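# Move orange-label carton onto raised block within tape

## Task

Set the carton bearing the orange label onto the raised block so that no part of it extends beyond the blue tape outline. The remaining two cartons must stay upright on the low platform, neither stacked on each other nor overhanging its edge. Everything must rest stably by itself at the end, not just while the robot supports it. Then switch suction off and move the tool away.

## Robot and tools

Robot: one six-joint arm (xArm6 type) with a single suction cup, not a gripper. The reported end_effector_position is the cup point, the centre of the cup's rim when nothing touches it. The cup faces along the cup point's local +z. The tool widens behind the cup: starting about 4 cm back from the rim, its body and wrist camera stick out up to about 9 cm sideways, so leave room around it. Joint ranges (rad), base outward: waist -6.283 to 6.283, shoulder -2.059 to 2.094, elbow -3.927 to 0.192, forearm roll -6.283 to 6.283, wrist pitch -1.693 to 3.142, wrist roll -6.283 to 6.283. The elbow cannot fully straighten.

Frame: every pose is in the scene frame. Its origin lies on the table surface below the arm's base, +z is up, and +y is to the left when facing along +x. Positions are in metres; orientations are quaternions written w first (qw, qx, qy, qz). The base may be slightly tilted, and the printed cup position can be off, more so at long reach.

A row is always 8 numbers: x, y, z, qw, qx, qy, qz, suction. The first seven are an absolute target pose for the cup point, not an offset. The eighth is the suction command in [-1, 1]: above 0.01 means on, 0.01 or less means off, and it stays as last set.

execute_actions(actions): a list of actions run one after another. Each action is a list of up to 15 rows; each row is applied for one control step of 1/30 s, and if fewer than 15 rows are given the last one repeats to fill the action (0.5 s each). An empty list just returns the current state and images. An action is rejected if any target lies more than 0.6 m from the cup point's position at that action's start along any of the cup point's axes. If any action is malformed, or the first one fails that check against the latest reported state, nothing runs at all. Repeat the desired quaternion in every row rather than copying a possibly drifted one from the result.

Per-step clipping: each step the commanded pose is limited to 70 mm and 16 degrees from the measured pose, and the controller (damped inverse kinematics) favours position over orientation. Distant targets therefore take several actions; after an action the arm only continues to the last clipped pose, so send the remainder next.

move(target, speed, blocking): target is one 8-number row as above (absolute pose plus suction, the suction value applied at the start). The cup point follows a straight path toward it, rotating the shorter way. speed is in m/s, 0.002 to 0.5, default 0.25; rotation is capped at twice that in rad/s. Path length in time is 0.5 to 10 s; beyond 10 s it stops short. The path ignores obstacles, and the real cup can lag, wander, or exceed the speed, especially with the arm stretched out. Faster contact hits harder, and aiming deeper past a contact presses harder. With blocking=false you get a result after 0.5 s while it keeps moving; other motion calls are refused until a result shows it ended, so use wait or stop. The result adds a move: line with the outcome (done, off_target, moving, held, fault), which limits acted (paced: the pose was clipped; held: some steps were blocked, after which it can speed up sharply) and the remaining distance to target.

wait(seconds): 0 to 10; lets time pass holding the last command, returning early if a running move ends. stop(): brakes a running move; it needs stopping distance, and suction keeps its state. zoom_image(camera, region): camera is cam_head_left, cam_head_right or cam_wrist; region is [x0, y0, x1, y1] in pixels from the top-left, at most 504 by 504. read_manual(section): only "licences", no motion. finished_scene(scene): ends the current scene, given its number, once the last command has been held; it is final and reports success.

Result lines: the state line gives cup pose and linear/angular velocities. "Hand target" is the pose the controller is currently driving toward. "pose unreachable" means a clearance check (which treats any mount under the base as arm) altered or blocked the command. Joint positions and torques are listed base outward; torques include drive output, offsets and noise. suction_measured is the vacuum level: near 0 means no seal, 0.83 or more means airtight, in between means leaking. part_present turns 1 at 0.50 and back to 0 below 0.45. Cameras are three 504x504 images with calibration given; fixed cameras may be off by a couple of degrees and millimetres.

Gripping: press the 36 mm rim fully onto a flat, smooth face of the carton, away from edges, seams or holes. Under vacuum the cup compresses, so the held object sits up to about 12 mm nearer the tool; vacuum alone can lift a resting object. To release, lower the carton until it rests, then turn suction off, and lift at least 15 mm so the cup separates. If the cup seals on the table it pins the tool; turn suction off.

Avoid: knocking anything off the table (fails the job), dropping, slamming, hard hits and strong pushes. Contact torque reaching a load limit (waist 46.5, shoulder 46.5, elbow 27.9, forearm roll 27.9, wrist pitch 18.6, wrist roll 18.6 N m) triggers a TORQUE FAULT: the arm backs off, holds 10 s and skips the rest of the call. Holding loads heats motors: MOTOR HOT warns from 65 °C, and at 80 °C an OVER-TEMPERATURE FAULT brakes the arm until cool. Loose objects may occasionally get nudged by outside disturbances, so check placement before finishing.

Each tool is called after ">>>" by a JSON object that holds its "op" and its "data", one argument or row to a line.

## Session

>>> {"op": "execute_actions", "data": {
  "actions": []
}}

Scene clock: 0.00 s.
end_effector_position=(+0.3981, -0.0217, +0.3009) suction_measured=0.00 part_present=0 end_effector_quat_wxyz=(-0.001, +0.027, +1.000, +0.002) end_effector_velocity=(+0.000, +0.000, +0.001) end_effector_angular_velocity=(+0.001, -0.001, +0.000)
Joint positions: [-0.001 -0.265 -0.927 -0.001  1.196  2.359]
Joint velocities: [ 0.001 -0.001 -0.001  0.001  0.001 -0.   ]
Joint torques (N m, as the arm reports them, + toward a larger angle): no reading
Hand target: +0.398, -0.022, +0.301; -0.001, +0.027, +1.000, +0.002

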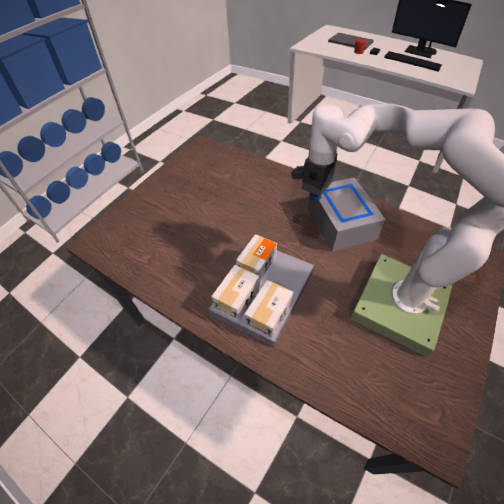

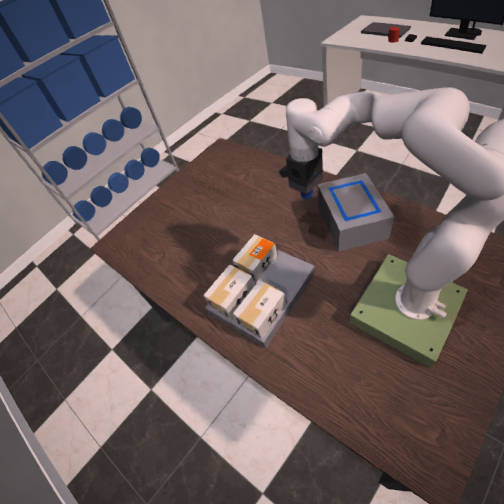

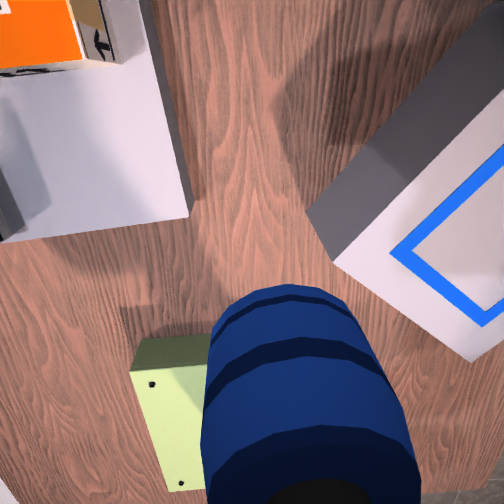

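>>> {"op": "zoom_image", "data": {
  "camera": "cam_head_left",
  "region": [190, 160, 400, 350]
}}

>>> {"op": "zoom_image", "data": {
  "camera": "cam_head_right",
  "region": [190, 160, 400, 350]
}}

Region (190, 160, 400, 350) of cam_head_left's 504x504 image, scaled by 2.400, with more detail than that image has; it fills the top 456 rows of this view, and the rest is white.

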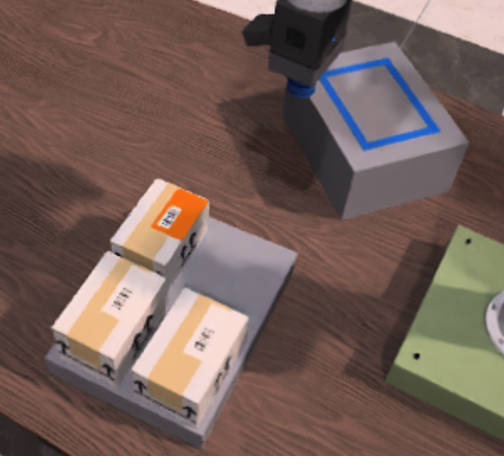

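Region (190, 160, 400, 350) of cam_head_right's 504x504 image, scaled by 2.400, with more detail than that image has; it fills the top 456 rows of this view, and the rest is white.

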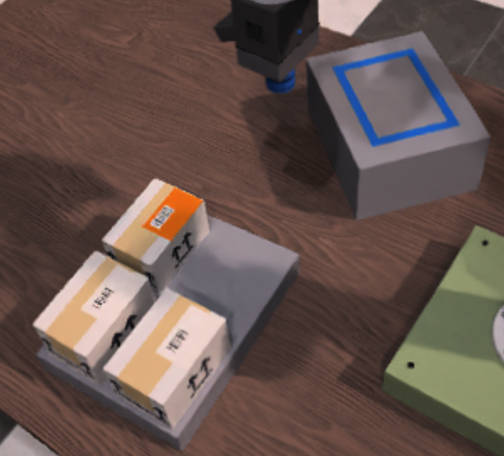

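>>> {"op": "move", "data": {
  "target": [0.55,0.14,0.3,0,0,1,0,0]
}}

Scene clock: 10.70 s.
end_effector_position=(+0.5502, +0.1393, +0.3002) suction_measured=0.00 part_present=0 end_effector_quat_wxyz=(+0.001, +0.000, +1.000, -0.000) end_effector_velocity=(+0.000, +0.001, -0.002) end_effector_angular_velocity=(-0.002, +0.007, +0.001)
Joint positions: [ 0.301  0.327 -1.619 -0.005  1.293  2.609]
Joint velocities: [ 0.002  0.011 -0.01   0.     0.006  0.   ]
Joint torques (N m, as the arm reports them, + toward a larger angle): [  1.64 -25.91 -13.67  -0.12  -1.36   0.19]
Hand target: +0.550, +0.140, +0.300; +0.000, +0.000, +1.000, -0.001
Off the commanded pose: 0.001 m, 0 deg.
move: done
camera_calibration (this result's frames):
cam_wrist: T_world_to_cam=[[-0.0377333, -0.997464, 0.0603455, 0.149376], [-0.886898, 0.0612524, 0.457887, 0.364179], [-0.460422, -0.0362427, -0.88696, 0.604201], [0, 0, 0, 1]] pos_world=[0.606814, 0.148588, 0.360135]

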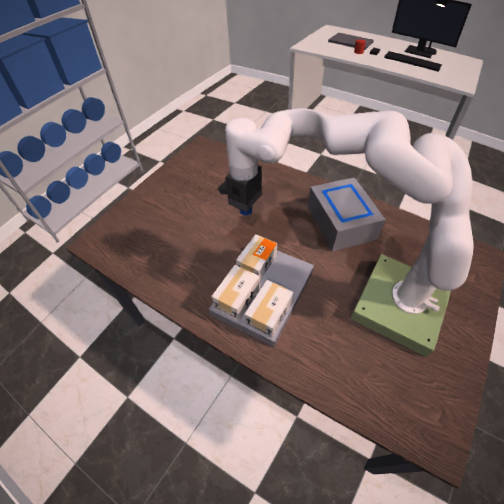

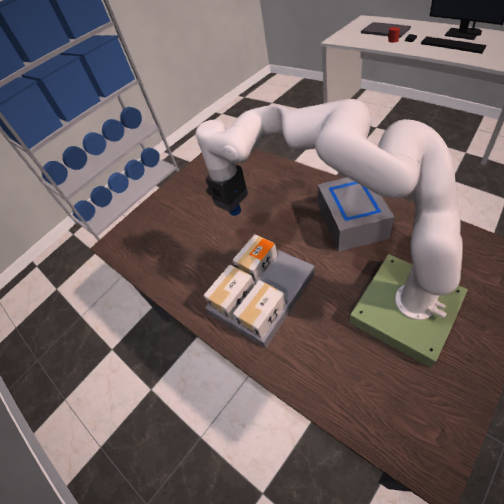

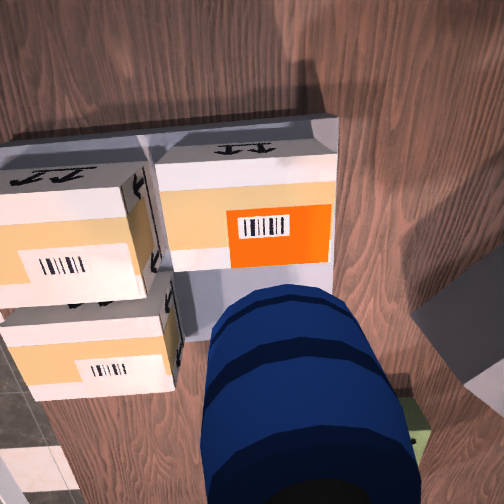

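>>> {"op": "move", "data": {
  "target": [0.505,0.13,0.14,0,0,1,0,0]
}}

Scene clock: 15.87 s.
end_effector_position=(+0.5053, +0.1302, +0.1409) suction_measured=0.00 part_present=0 end_effector_quat_wxyz=(+0.001, -0.000, +1.000, +0.000) end_effector_velocity=(-0.005, -0.001, -0.007) end_effector_angular_velocity=(-0.002, +0.011, +0.000)
Joint positions: [ 0.304  0.334 -1.15  -0.004  0.817  2.613]
Joint velocities: [ 0.001  0.005  0.012  0.001 -0.006  0.   ]
Joint torques (N m, as the arm reports them, + toward a larger angle): [  1.8  -24.08 -12.68  -0.06  -1.31   0.16]
Hand target: +0.505, +0.130, +0.140; -0.000, -0.000, +1.000, +0.000
Off the commanded pose: 0.001 m, 0 deg.
move: done
camera_calibration (this result's frames):
cam_wrist: T_world_to_cam=[[-0.0367555, -0.9976, 0.0586853, 0.148032], [-0.887144, 0.0596064, 0.457627, 0.398162], [-0.460026, -0.035242, -0.887206, 0.441587], [0, 0, 0, 1]] pos_world=[0.56181, 0.139506, 0.200882]

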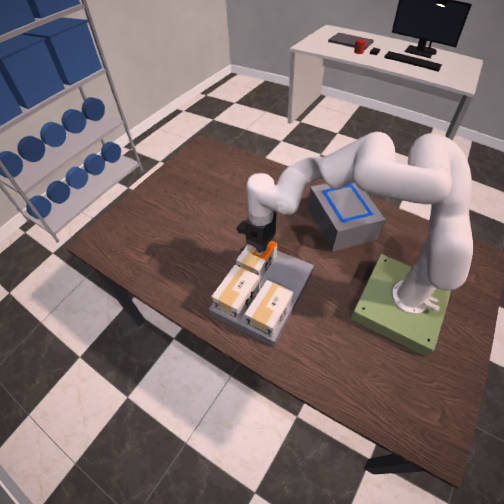

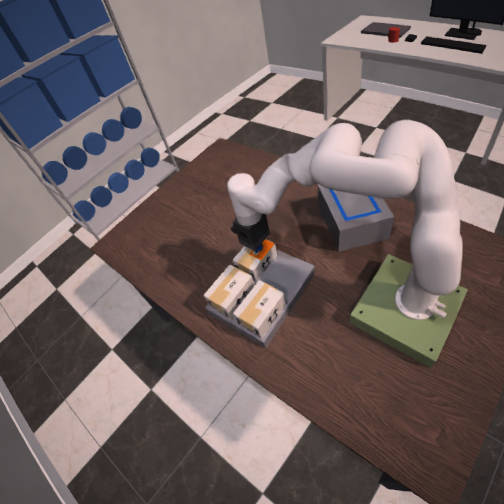

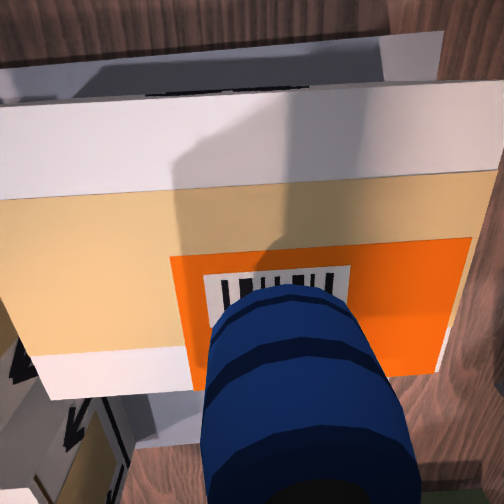

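>>> {"op": "move", "data": {
  "target": [0.508,0.133,0.098,0,0,1,0,1],
  "speed": 0.04
}}

Scene clock: 19.60 s.
end_effector_position=(+0.5142, +0.1345, +0.1082) suction_measured=1.00 part_present=1 end_effector_quat_wxyz=(+0.010, +0.000, +1.000, +0.003) end_effector_velocity=(-0.001, +0.000, -0.000) end_effector_angular_velocity=(+0.002, -0.005, -0.000)
Joint positions: [ 0.307  0.411 -1.151 -0.005  0.721  2.617]
Joint velocities: [ 0.001 -0.004  0.008  0.    -0.009  0.001]
Joint torques (N m, as the arm reports them, + toward a larger angle): [ 2.38  3.26 -1.11  0.17 -1.45  0.3 ]
Hand target: +0.508, +0.133, +0.098; -0.000, -0.000, +1.000, +0.000
Off the commanded pose: 0.012 m, 1 deg.
move: off_target
camera_calibration (this result's frames):
cam_wrist: T_world_to_cam=[[-0.0383858, -0.997845, 0.0532199, 0.15597], [-0.895703, 0.0579696, 0.440857, 0.427199], [-0.442992, -0.0307465, -0.895998, 0.408398], [0, 0, 0, 1]] pos_world=[0.569548, 0.143426, 0.169289]

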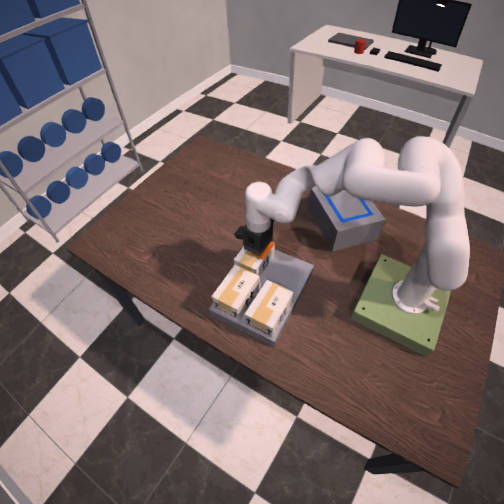

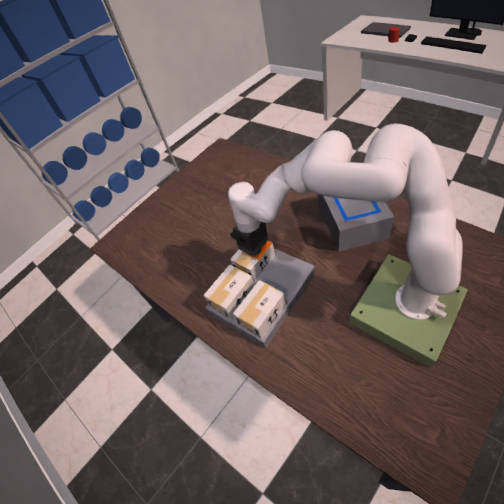

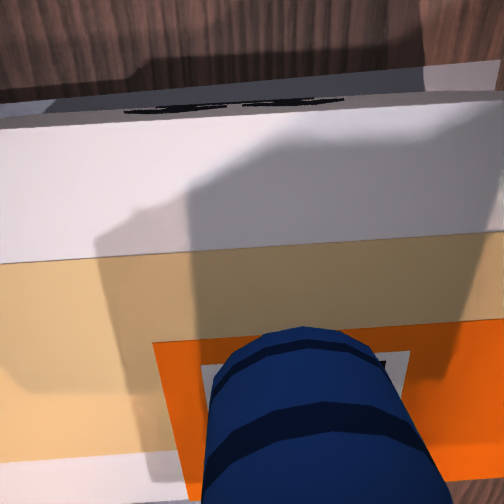

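>>> {"op": "move", "data": {
  "target": [0.51,0.134,0.3,0,0,1,0,1],
  "speed": 0.15
}}

>>> {"op": "move", "data": {
  "target": [0.42,-0.22,0.32,0,0,1,0,1],
  "speed": 0.2
}}

Scene clock: 28.80 s.
end_effector_position=(+0.5099, +0.1338, +0.2988) suction_measured=1.00 part_present=1 end_effector_quat_wxyz=(-0.001, +0.000, +1.000, -0.000) end_effector_velocity=(+0.002, +0.001, +0.003) end_effector_angular_velocity=(+0.000, -0.004, +0.001)
Joint positions: [ 0.31   0.182 -1.419 -0.004  1.242  2.618]
Joint velocities: [ 0.001  0.001 -0.01  -0.001  0.004 -0.   ]
Joint torques (N m, as the arm reports them, + toward a larger angle): [  1.76 -25.61 -15.9   -0.05  -1.67   0.17]
Hand target: +0.510, +0.134, +0.300; +0.000, +0.000, +1.000, -0.000
Off the commanded pose: 0.001 m, 0 deg.
move: done
camera_calibration (this result's frames):
cam_wrist: T_world_to_cam=[[-0.0375632, -0.997462, 0.0604923, 0.142378], [-0.885362, 0.0612902, 0.460844, 0.3277], [-0.463381, -0.0362468, -0.885417, 0.585164], [0, 0, 0, 1]] pos_world=[0.566635, 0.143142, 0.358484]

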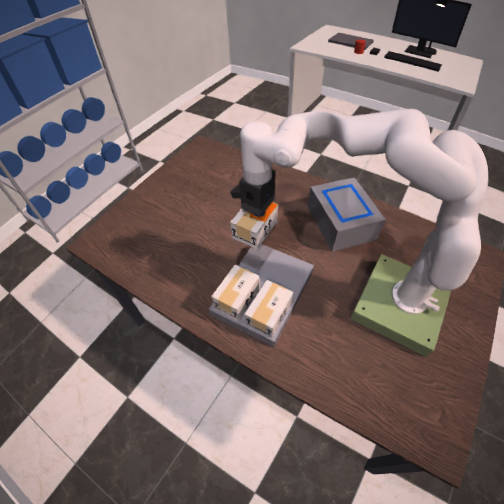

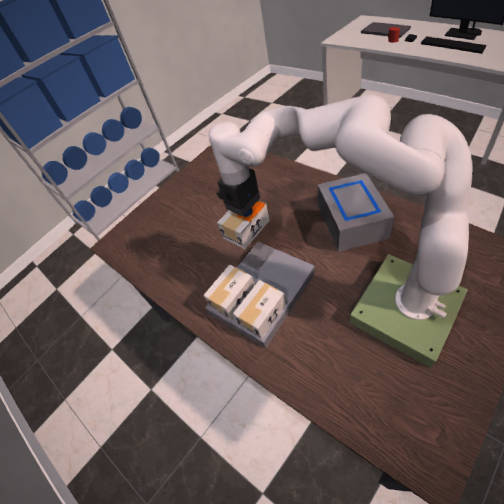

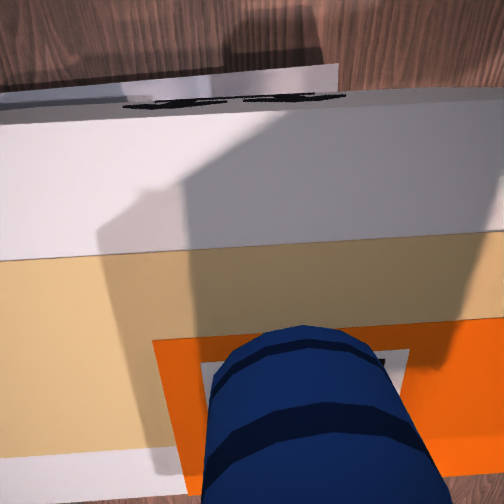

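Scene clock: 31.07 s.
end_effector_position=(+0.4196, -0.2187, +0.3200) suction_measured=1.00 part_present=1 end_effector_quat_wxyz=(-0.000, -0.000, +1.000, +0.001) end_effector_velocity=(-0.000, -0.002, +0.002) end_effector_angular_velocity=(-0.002, -0.003, +0.001)
Joint positions: [-0.427 -0.02  -1.238 -0.002  1.259  1.879]
Joint velocities: [-0.004  0.    -0.004 -0.     0.001 -0.005]
Joint torques (N m, as the arm reports them, + toward a larger angle): [  1.98 -20.88 -15.4   -0.05  -1.65   0.23]
Hand target: +0.419, -0.219, +0.320; -0.000, +0.000, +1.000, +0.001
Off the commanded pose: 0.001 m, 0 deg.
move: done
camera_calibration (this result's frames):
cam_wrist: T_world_to_cam=[[-0.0365223, -0.99773, 0.0565837, -0.213213], [-0.886157, 0.0585075, 0.459676, 0.25973], [-0.461943, -0.0333536, -0.886282, 0.549685], [0, 0, 0, 1]] pos_world=[0.476298, -0.209591, 0.379849]

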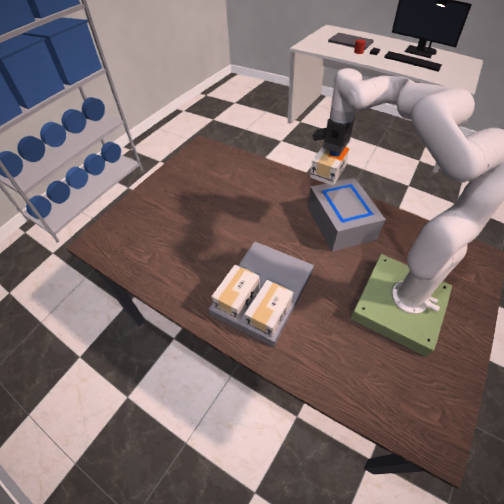

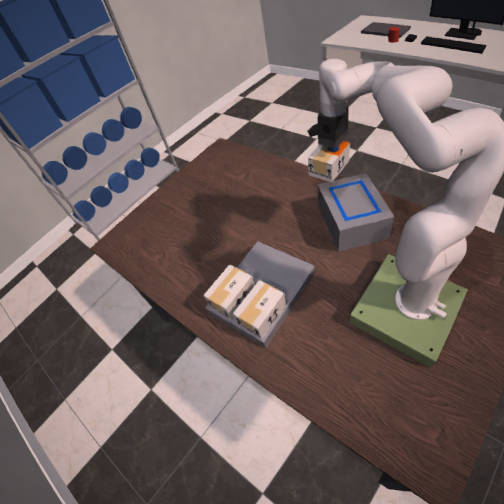

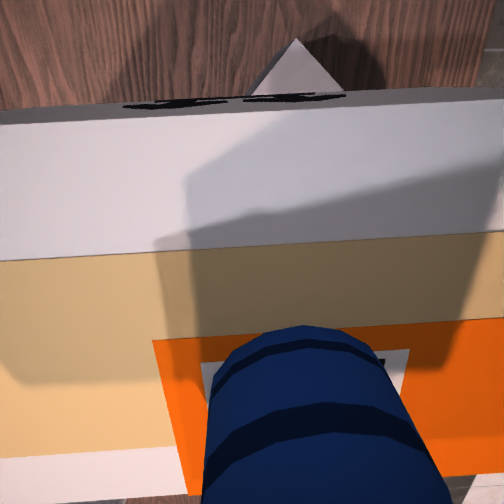

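>>> {"op": "move", "data": {
  "target": [0.337,-0.246,0.25,0,-0.415,0.91,0,1],
  "speed": 0.2
}}

>>> {"op": "move", "data": {
  "target": [0.337,-0.246,0.205,0,-0.415,0.91,0,1],
  "speed": 0.06
}}

>>> {"op": "zoom_image", "data": {
  "camera": "cam_head_right",
  "region": [290, 110, 430, 260]
}}

>>> {"op": "zoom_image", "data": {
  "camera": "cam_head_left",
  "region": [290, 110, 430, 260]
}}

Scene clock: 47.90 s.
end_effector_position=(+0.3371, -0.2457, +0.2502) suction_measured=1.00 part_present=1 end_effector_quat_wxyz=(+0.000, -0.415, +0.910, +0.000) end_effector_velocity=(-0.001, +0.000, -0.001) end_effector_angular_velocity=(+0.003, +0.001, +0.003)
Joint positions: [-0.576 -0.166 -0.877 -0.004  1.042  0.877]
Joint velocities: [-0.002 -0.     0.004  0.002 -0.001 -0.006]
Joint torques (N m, as the arm reports them, + toward a larger angle): [  1.89 -16.83 -14.79  -0.04  -1.55   0.14]
Hand target: +0.337, -0.246, +0.250; +0.000, -0.415, +0.910, +0.000
Off the commanded pose: 0.000 m, 0 deg.
move: done
camera_calibration (this result's frames):
cam_wrist: T_world_to_cam=[[0.728743, -0.682194, 0.059546, -0.42036], [-0.627038, -0.629808, 0.458439, -0.0359251], [-0.275242, -0.371422, -0.886729, 0.302944], [0, 0, 0, 1]] pos_world=[0.367191, -0.196873, 0.310129]

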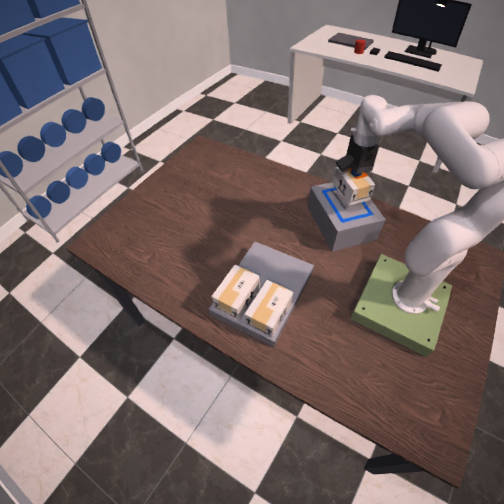

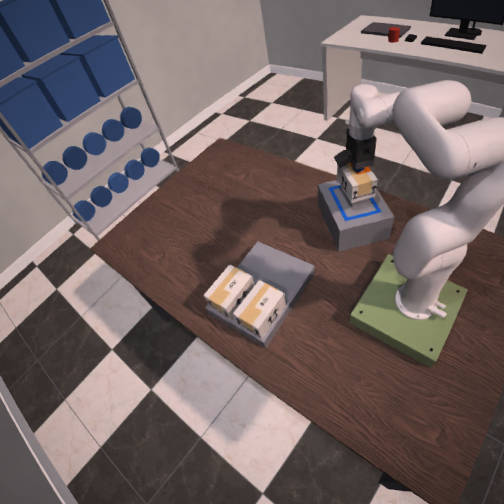

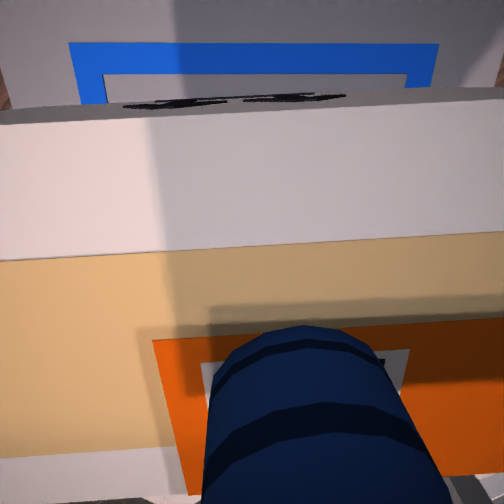

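Scene clock: 49.00 s.
end_effector_position=(+0.3372, -0.2461, +0.2054) suction_measured=1.00 part_present=1 end_effector_quat_wxyz=(+0.000, -0.415, +0.910, -0.000) end_effector_velocity=(+0.001, -0.001, +0.000) end_effector_angular_velocity=(-0.003, -0.004, +0.001)
Joint positions: [-0.577 -0.106 -0.802 -0.005  0.907  0.877]
Joint velocities: [ 0.    -0.001  0.001 -0.001 -0.005 -0.   ]
Joint torques (N m, as the arm reports them, + toward a larger angle): [  1.92 -17.44 -14.16  -0.11  -1.69   0.23]
Hand target: +0.337, -0.246, +0.205; +0.000, -0.415, +0.910, +0.000
Off the commanded pose: 0.000 m, 0 deg.
move: done
camera_calibration (this result's frames):
cam_wrist: T_world_to_cam=[[0.728875, -0.681993, 0.0602144, -0.418117], [-0.626996, -0.629589, 0.458797, -0.0156087], [-0.274986, -0.37216, -0.886499, 0.262764], [0, 0, 0, 1]] pos_world=[0.367225, -0.19719, 0.265278]

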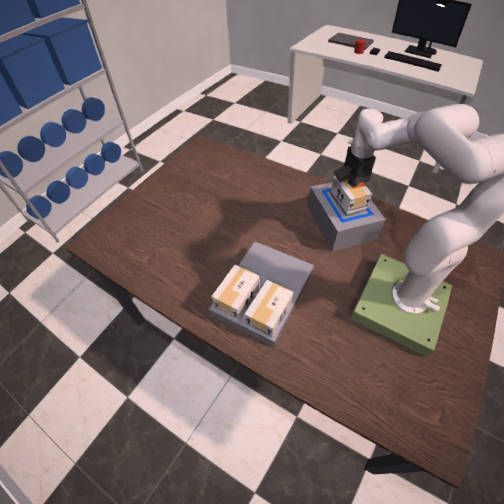

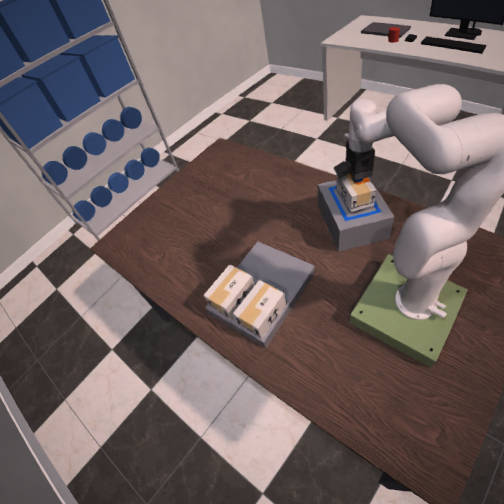

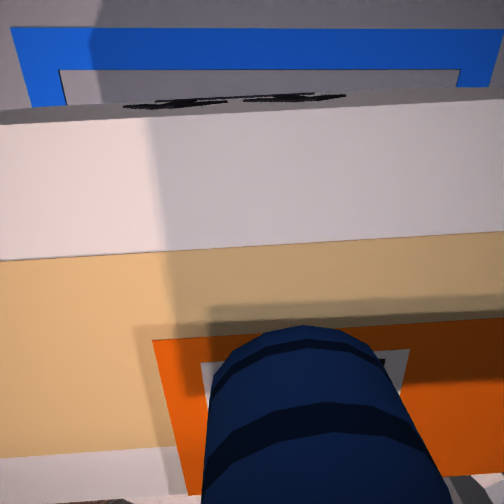

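Region (290, 110, 430, 260) of cam_head_right's 504x504 image, scaled by 3.360, with more detail than that image has; it fills the left 470 columns of this view, and the rest is white.

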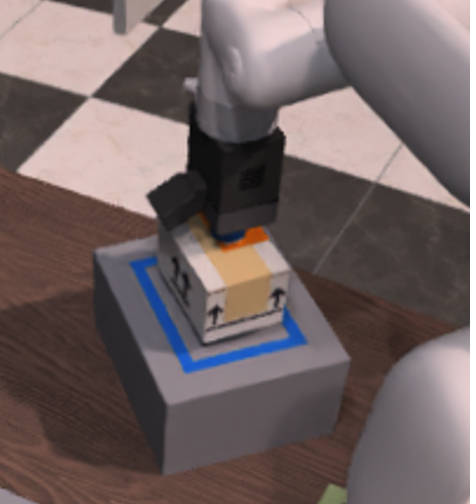

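Region (290, 110, 430, 260) of cam_head_left's 504x504 image, scaled by 3.360, with more detail than that image has; it fills the left 470 columns of this view, and the rest is white.

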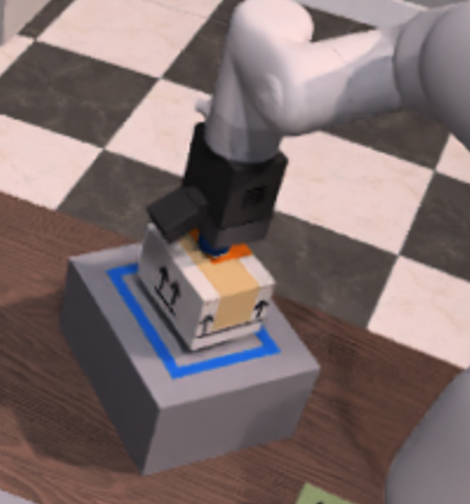

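>>> {"op": "move", "data": {
  "target": [0.337,-0.246,0.198,0,-0.395,0.919,0,1],
  "speed": 0.03
}}

>>> {"op": "zoom_image", "data": {
  "camera": "cam_head_right",
  "region": [290, 110, 430, 260]
}}

Scene clock: 55.27 s.
end_effector_position=(+0.3370, -0.2460, +0.1980) suction_measured=1.00 part_present=1 end_effector_quat_wxyz=(-0.000, -0.395, +0.919, +0.000) end_effector_velocity=(+0.001, -0.000, +0.000) end_effector_angular_velocity=(-0.002, -0.002, -0.005)
Joint positions: [-0.577 -0.094 -0.792 -0.006  0.885  0.92 ]
Joint velocities: [ 0.     0.    -0.    -0.001 -0.003  0.006]
Joint torques (N m, as the arm reports them, + toward a larger angle): [  2.05 -17.67 -14.36   0.05  -1.6    0.18]
Hand target: +0.337, -0.246, +0.198; +0.000, -0.395, +0.919, +0.000
Off the commanded pose: 0.000 m, 0 deg.
move: done
camera_calibration (this result's frames):
cam_wrist: T_world_to_cam=[[0.698507, -0.713139, 0.0593264, -0.41473], [-0.653492, -0.601901, 0.458981, 0.0034273], [-0.291609, -0.359371, -0.886463, 0.264943], [0, 0, 0, 1]] pos_world=[0.369191, -0.198485, 0.257893]

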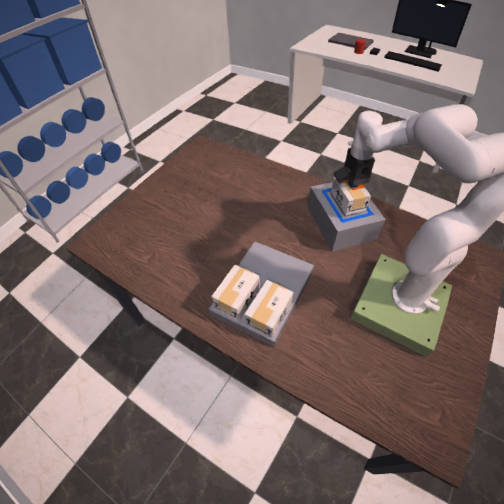

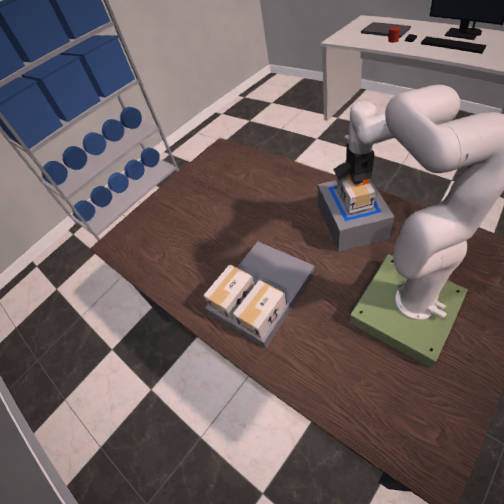

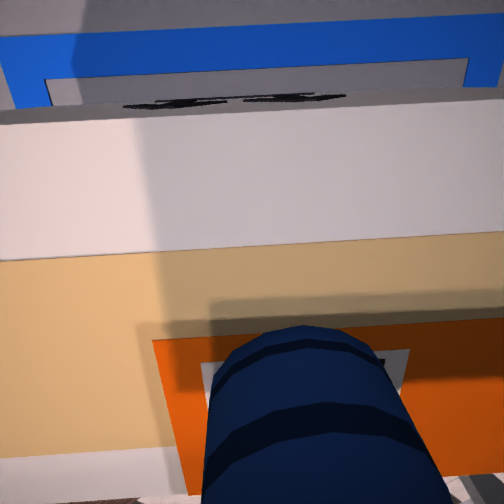

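Region (290, 110, 430, 260) of cam_head_right's 504x504 image, scaled by 3.360, with more detail than that image has; it fills the left 470 columns of this view, and the rest is white.

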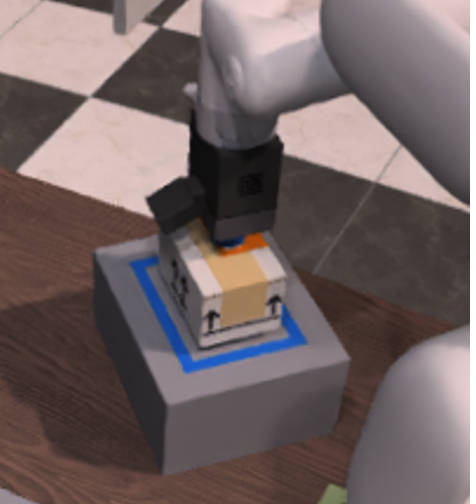

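Aligned. Lower to contact.

>>> {"op": "move", "data": {
  "target": [0.337,-0.246,0.182,0,-0.395,0.919,0,1],
  "speed": 0.02
}}

Scene clock: 57.67 s.
end_effector_position=(+0.3371, -0.2461, +0.1823) suction_measured=1.00 part_present=1 end_effector_quat_wxyz=(+0.000, -0.395, +0.919, -0.000) end_effector_velocity=(+0.000, -0.000, -0.000) end_effector_angular_velocity=(-0.001, -0.001, +0.000)
Joint positions: [-0.577 -0.067 -0.772 -0.006  0.837  0.921]
Joint velocities: [ 0.     0.     0.     0.    -0.002 -0.   ]
Joint torques (N m, as the arm reports them, + toward a larger angle): [  1.89 -17.45 -13.55  -0.04  -1.61   0.16]
Hand target: +0.337, -0.246, +0.182; +0.000, -0.395, +0.919, +0.000
Off the commanded pose: 0.000 m, 0 deg.
move: done
camera_calibration (this result's frames):
cam_wrist: T_world_to_cam=[[0.698228, -0.713359, 0.0599706, -0.414062], [-0.653948, -0.601502, 0.458855, 0.0109375], [-0.291256, -0.359603, -0.886485, 0.250864], [0, 0, 0, 1]] pos_world=[0.369328, -0.198584, 0.2422]

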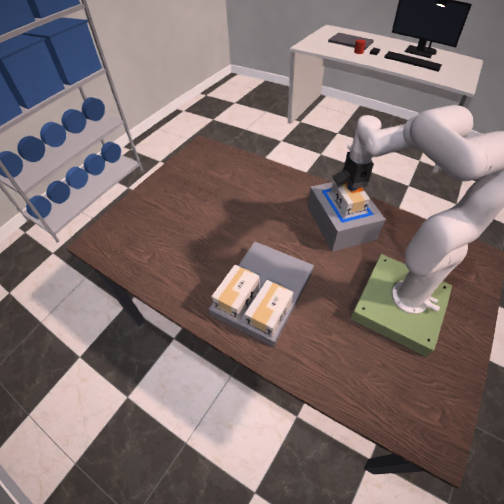

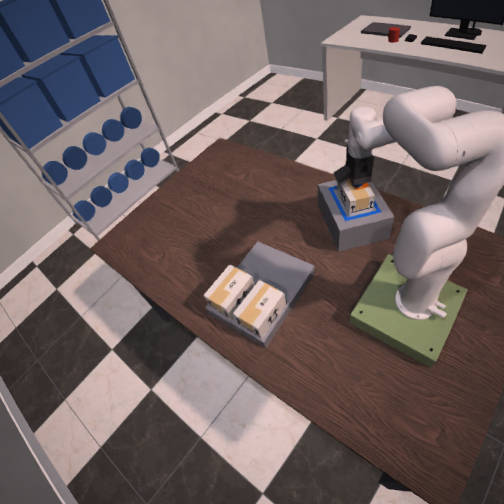

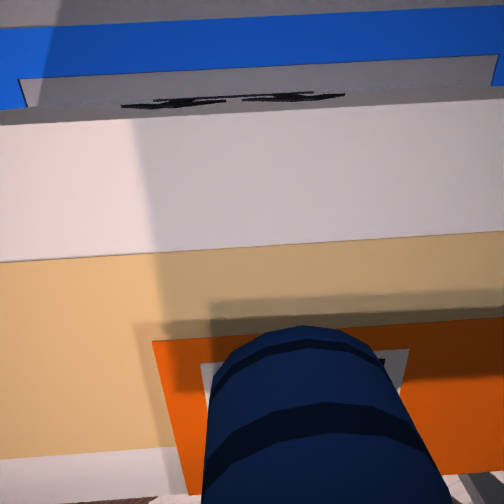

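>>> {"op": "move", "data": {
  "target": [0.337,-0.246,0.17,0,-0.395,0.919,0,1],
  "speed": 0.02
}}

>>> {"op": "zoom_image", "data": {
  "camera": "cam_head_right",
  "region": [290, 110, 430, 260]
}}

Scene clock: 60.80 s.
end_effector_position=(+0.3428, -0.2502, +0.1799) suction_measured=1.00 part_present=1 end_effector_quat_wxyz=(+0.006, -0.395, +0.919, -0.010) end_effector_velocity=(+0.000, -0.001, -0.000) end_effector_angular_velocity=(-0.001, -0.002, -0.001)
Joint positions: [-0.577 -0.056 -0.77  -0.006  0.801  0.921]
Joint velocities: [-0.001  0.001  0.    -0.    -0.004  0.   ]
Joint torques (N m, as the arm reports them, + toward a larger angle): [ 1.6   9.31  0.68  0.04 -1.81  0.23]
Hand target: +0.337, -0.246, +0.170; +0.000, -0.395, +0.919, +0.000
Off the commanded pose: 0.012 m, 1 deg.
move: off_target
camera_calibration (this result's frames):
cam_wrist: T_world_to_cam=[[0.69689, -0.712356, 0.0830208, -0.424243], [-0.662599, -0.595232, 0.4546, 0.0186001], [-0.274421, -0.371816, -0.886818, 0.24012], [0, 0, 0, 1]] pos_world=[0.373869, -0.20186, 0.239709]

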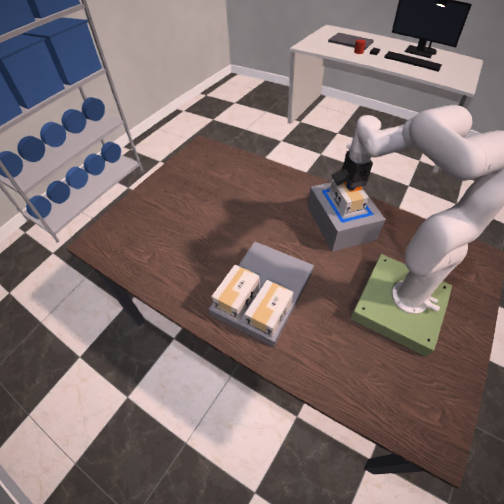

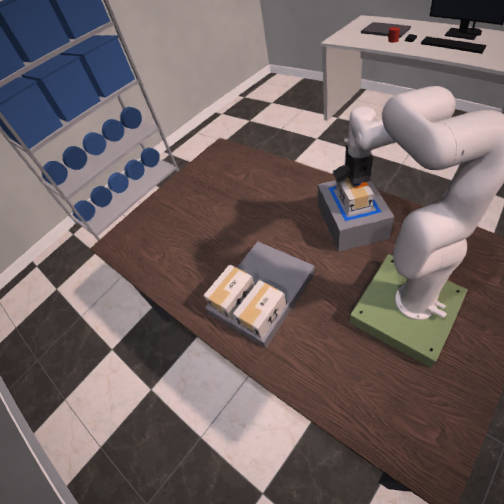

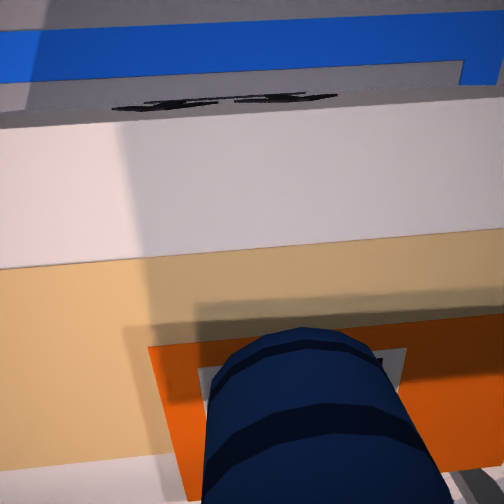

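Region (290, 110, 430, 260) of cam_head_right's 504x504 image, scaled by 3.360, with more detail than that image has; it fills the left 470 columns of this view, and the rest is white.

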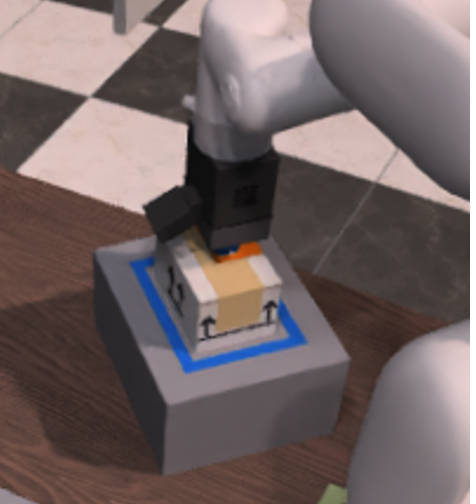

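>>> {"op": "execute_actions", "data": {
  "actions": [
    [[0.341,-0.249,0.18,0,-0.395,0.919,0,0]],
    [[0.341,-0.249,0.18,0,-0.395,0.919,0,0]]
  ]
}}

>>> {"op": "move", "data": {
  "target": [0.341,-0.249,0.32,0,-0.395,0.919,0,0],
  "speed": 0.15
}}

>>> {"op": "zoom_image", "data": {
  "camera": "cam_head_right",
  "region": [290, 110, 430, 260]
}}

>>> {"op": "zoom_image", "data": {
  "camera": "cam_head_left",
  "region": [290, 110, 430, 260]
}}

Scene clock: 64.23 s.
end_effector_position=(+0.3422, -0.2499, +0.1812) suction_measured=0.00 part_present=0 end_effector_quat_wxyz=(+0.001, -0.395, +0.919, -0.001) end_effector_velocity=(-0.001, +0.000, -0.000) end_effector_angular_velocity=(+0.001, +0.002, -0.001)
Joint positions: [-0.578 -0.046 -0.79  -0.006  0.832  0.921]
Joint velocities: [-0.001 -0.001  0.     0.     0.003  0.   ]
Joint torques (N m, as the arm reports them, + toward a larger angle): [ 1.27 -5.38 -2.51 -0.16  1.65  0.19]
Hand target: +0.341, -0.249, +0.180; -0.000, -0.395, +0.919, +0.000
Off the commanded pose: 0.002 m, 0 deg.
camera_calibration (this result's frames):
cam_wrist: T_world_to_cam=[[0.697938, -0.713401, 0.0627739, -0.420675], [-0.655113, -0.600577, 0.458403, 0.0131934], [-0.289325, -0.361061, -0.886525, 0.248907], [0, 0, 0, 1]] pos_world=[0.374263, -0.202316, 0.241022]

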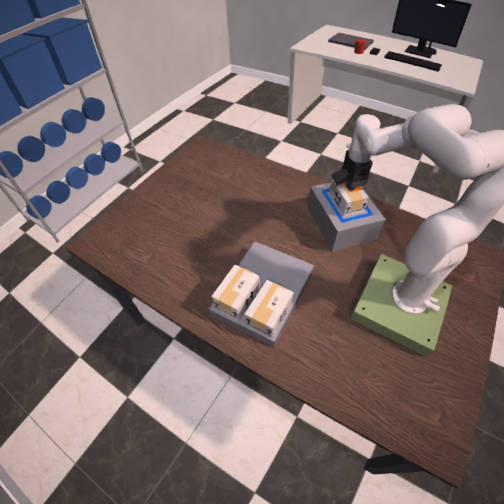

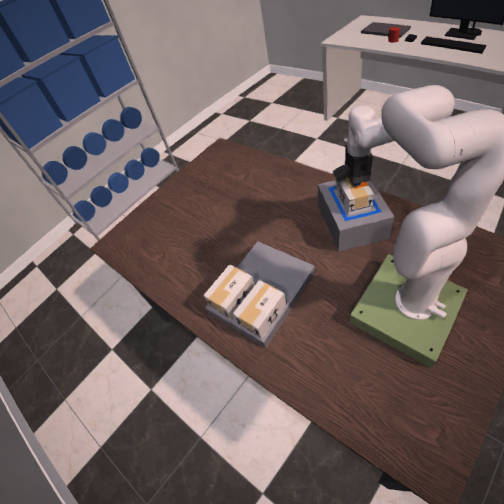

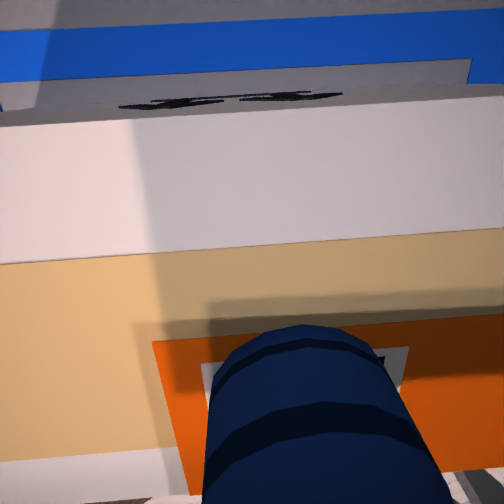

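Scene clock: 65.57 s.
end_effector_position=(+0.3409, -0.2490, +0.3192) suction_measured=0.00 part_present=0 end_effector_quat_wxyz=(-0.001, -0.395, +0.919, +0.001) end_effector_velocity=(+0.002, -0.002, +0.004) end_effector_angular_velocity=(-0.005, -0.007, -0.001)
Joint positions: [-0.576 -0.197 -1.047 -0.005  1.245  0.921]
Joint velocities: [-0.001 -0.    -0.01  -0.001  0.002  0.   ]
Joint torques (N m, as the arm reports them, + toward a larger angle): [  1.94 -15.12 -13.71  -0.1   -1.36   0.12]
Hand target: +0.341, -0.249, +0.320; -0.000, -0.395, +0.919, -0.000
Off the commanded pose: 0.001 m, 0 deg.
move: done
camera_calibration (this result's frames):
cam_wrist: T_world_to_cam=[[0.697988, -0.71376, 0.0579605, -0.426379], [-0.653381, -0.60163, 0.459494, -0.0515896], [-0.293098, -0.358591, -0.886288, 0.373005], [0, 0, 0, 1]] pos_world=[0.373227, -0.201614, 0.379008]

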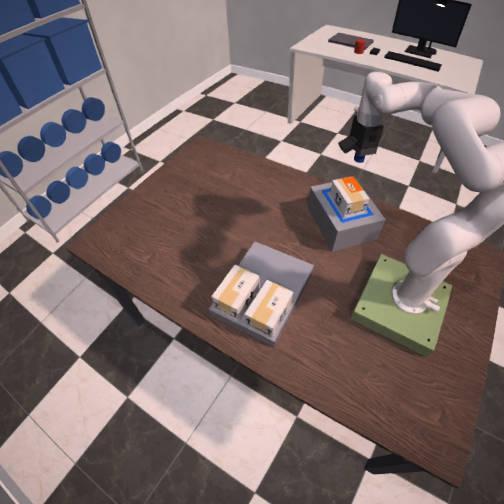

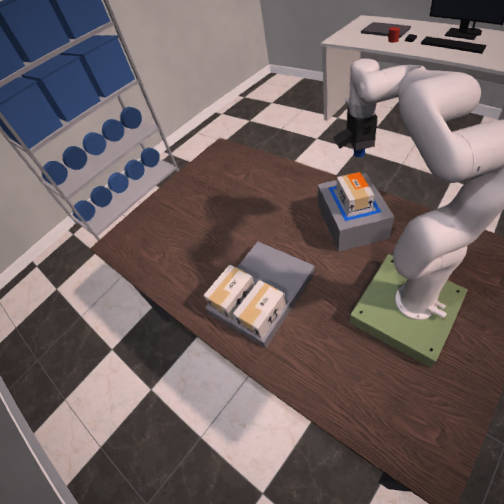

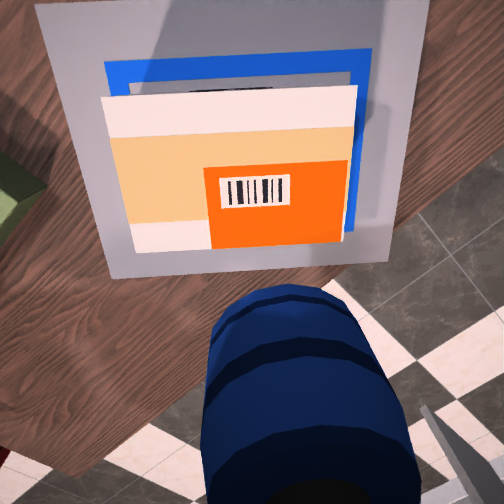

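Region (290, 110, 430, 260) of cam_head_right's 504x504 image, scaled by 3.360, with more detail than that image has; it fills the left 470 columns of this view, and the rest is white.

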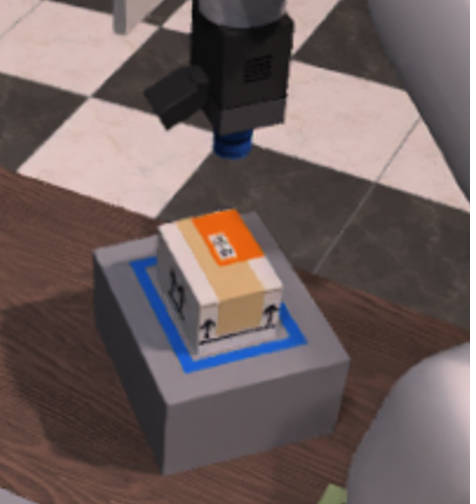

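Region (290, 110, 430, 260) of cam_head_left's 504x504 image, scaled by 3.360, with more detail than that image has; it fills the left 470 columns of this view, and the rest is white.

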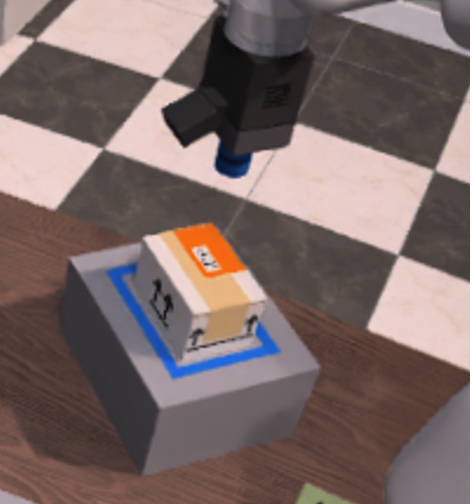

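>>> {"op": "finished_scene", "data": {
  "scene": 1
}}

The scene is finished: the task was done.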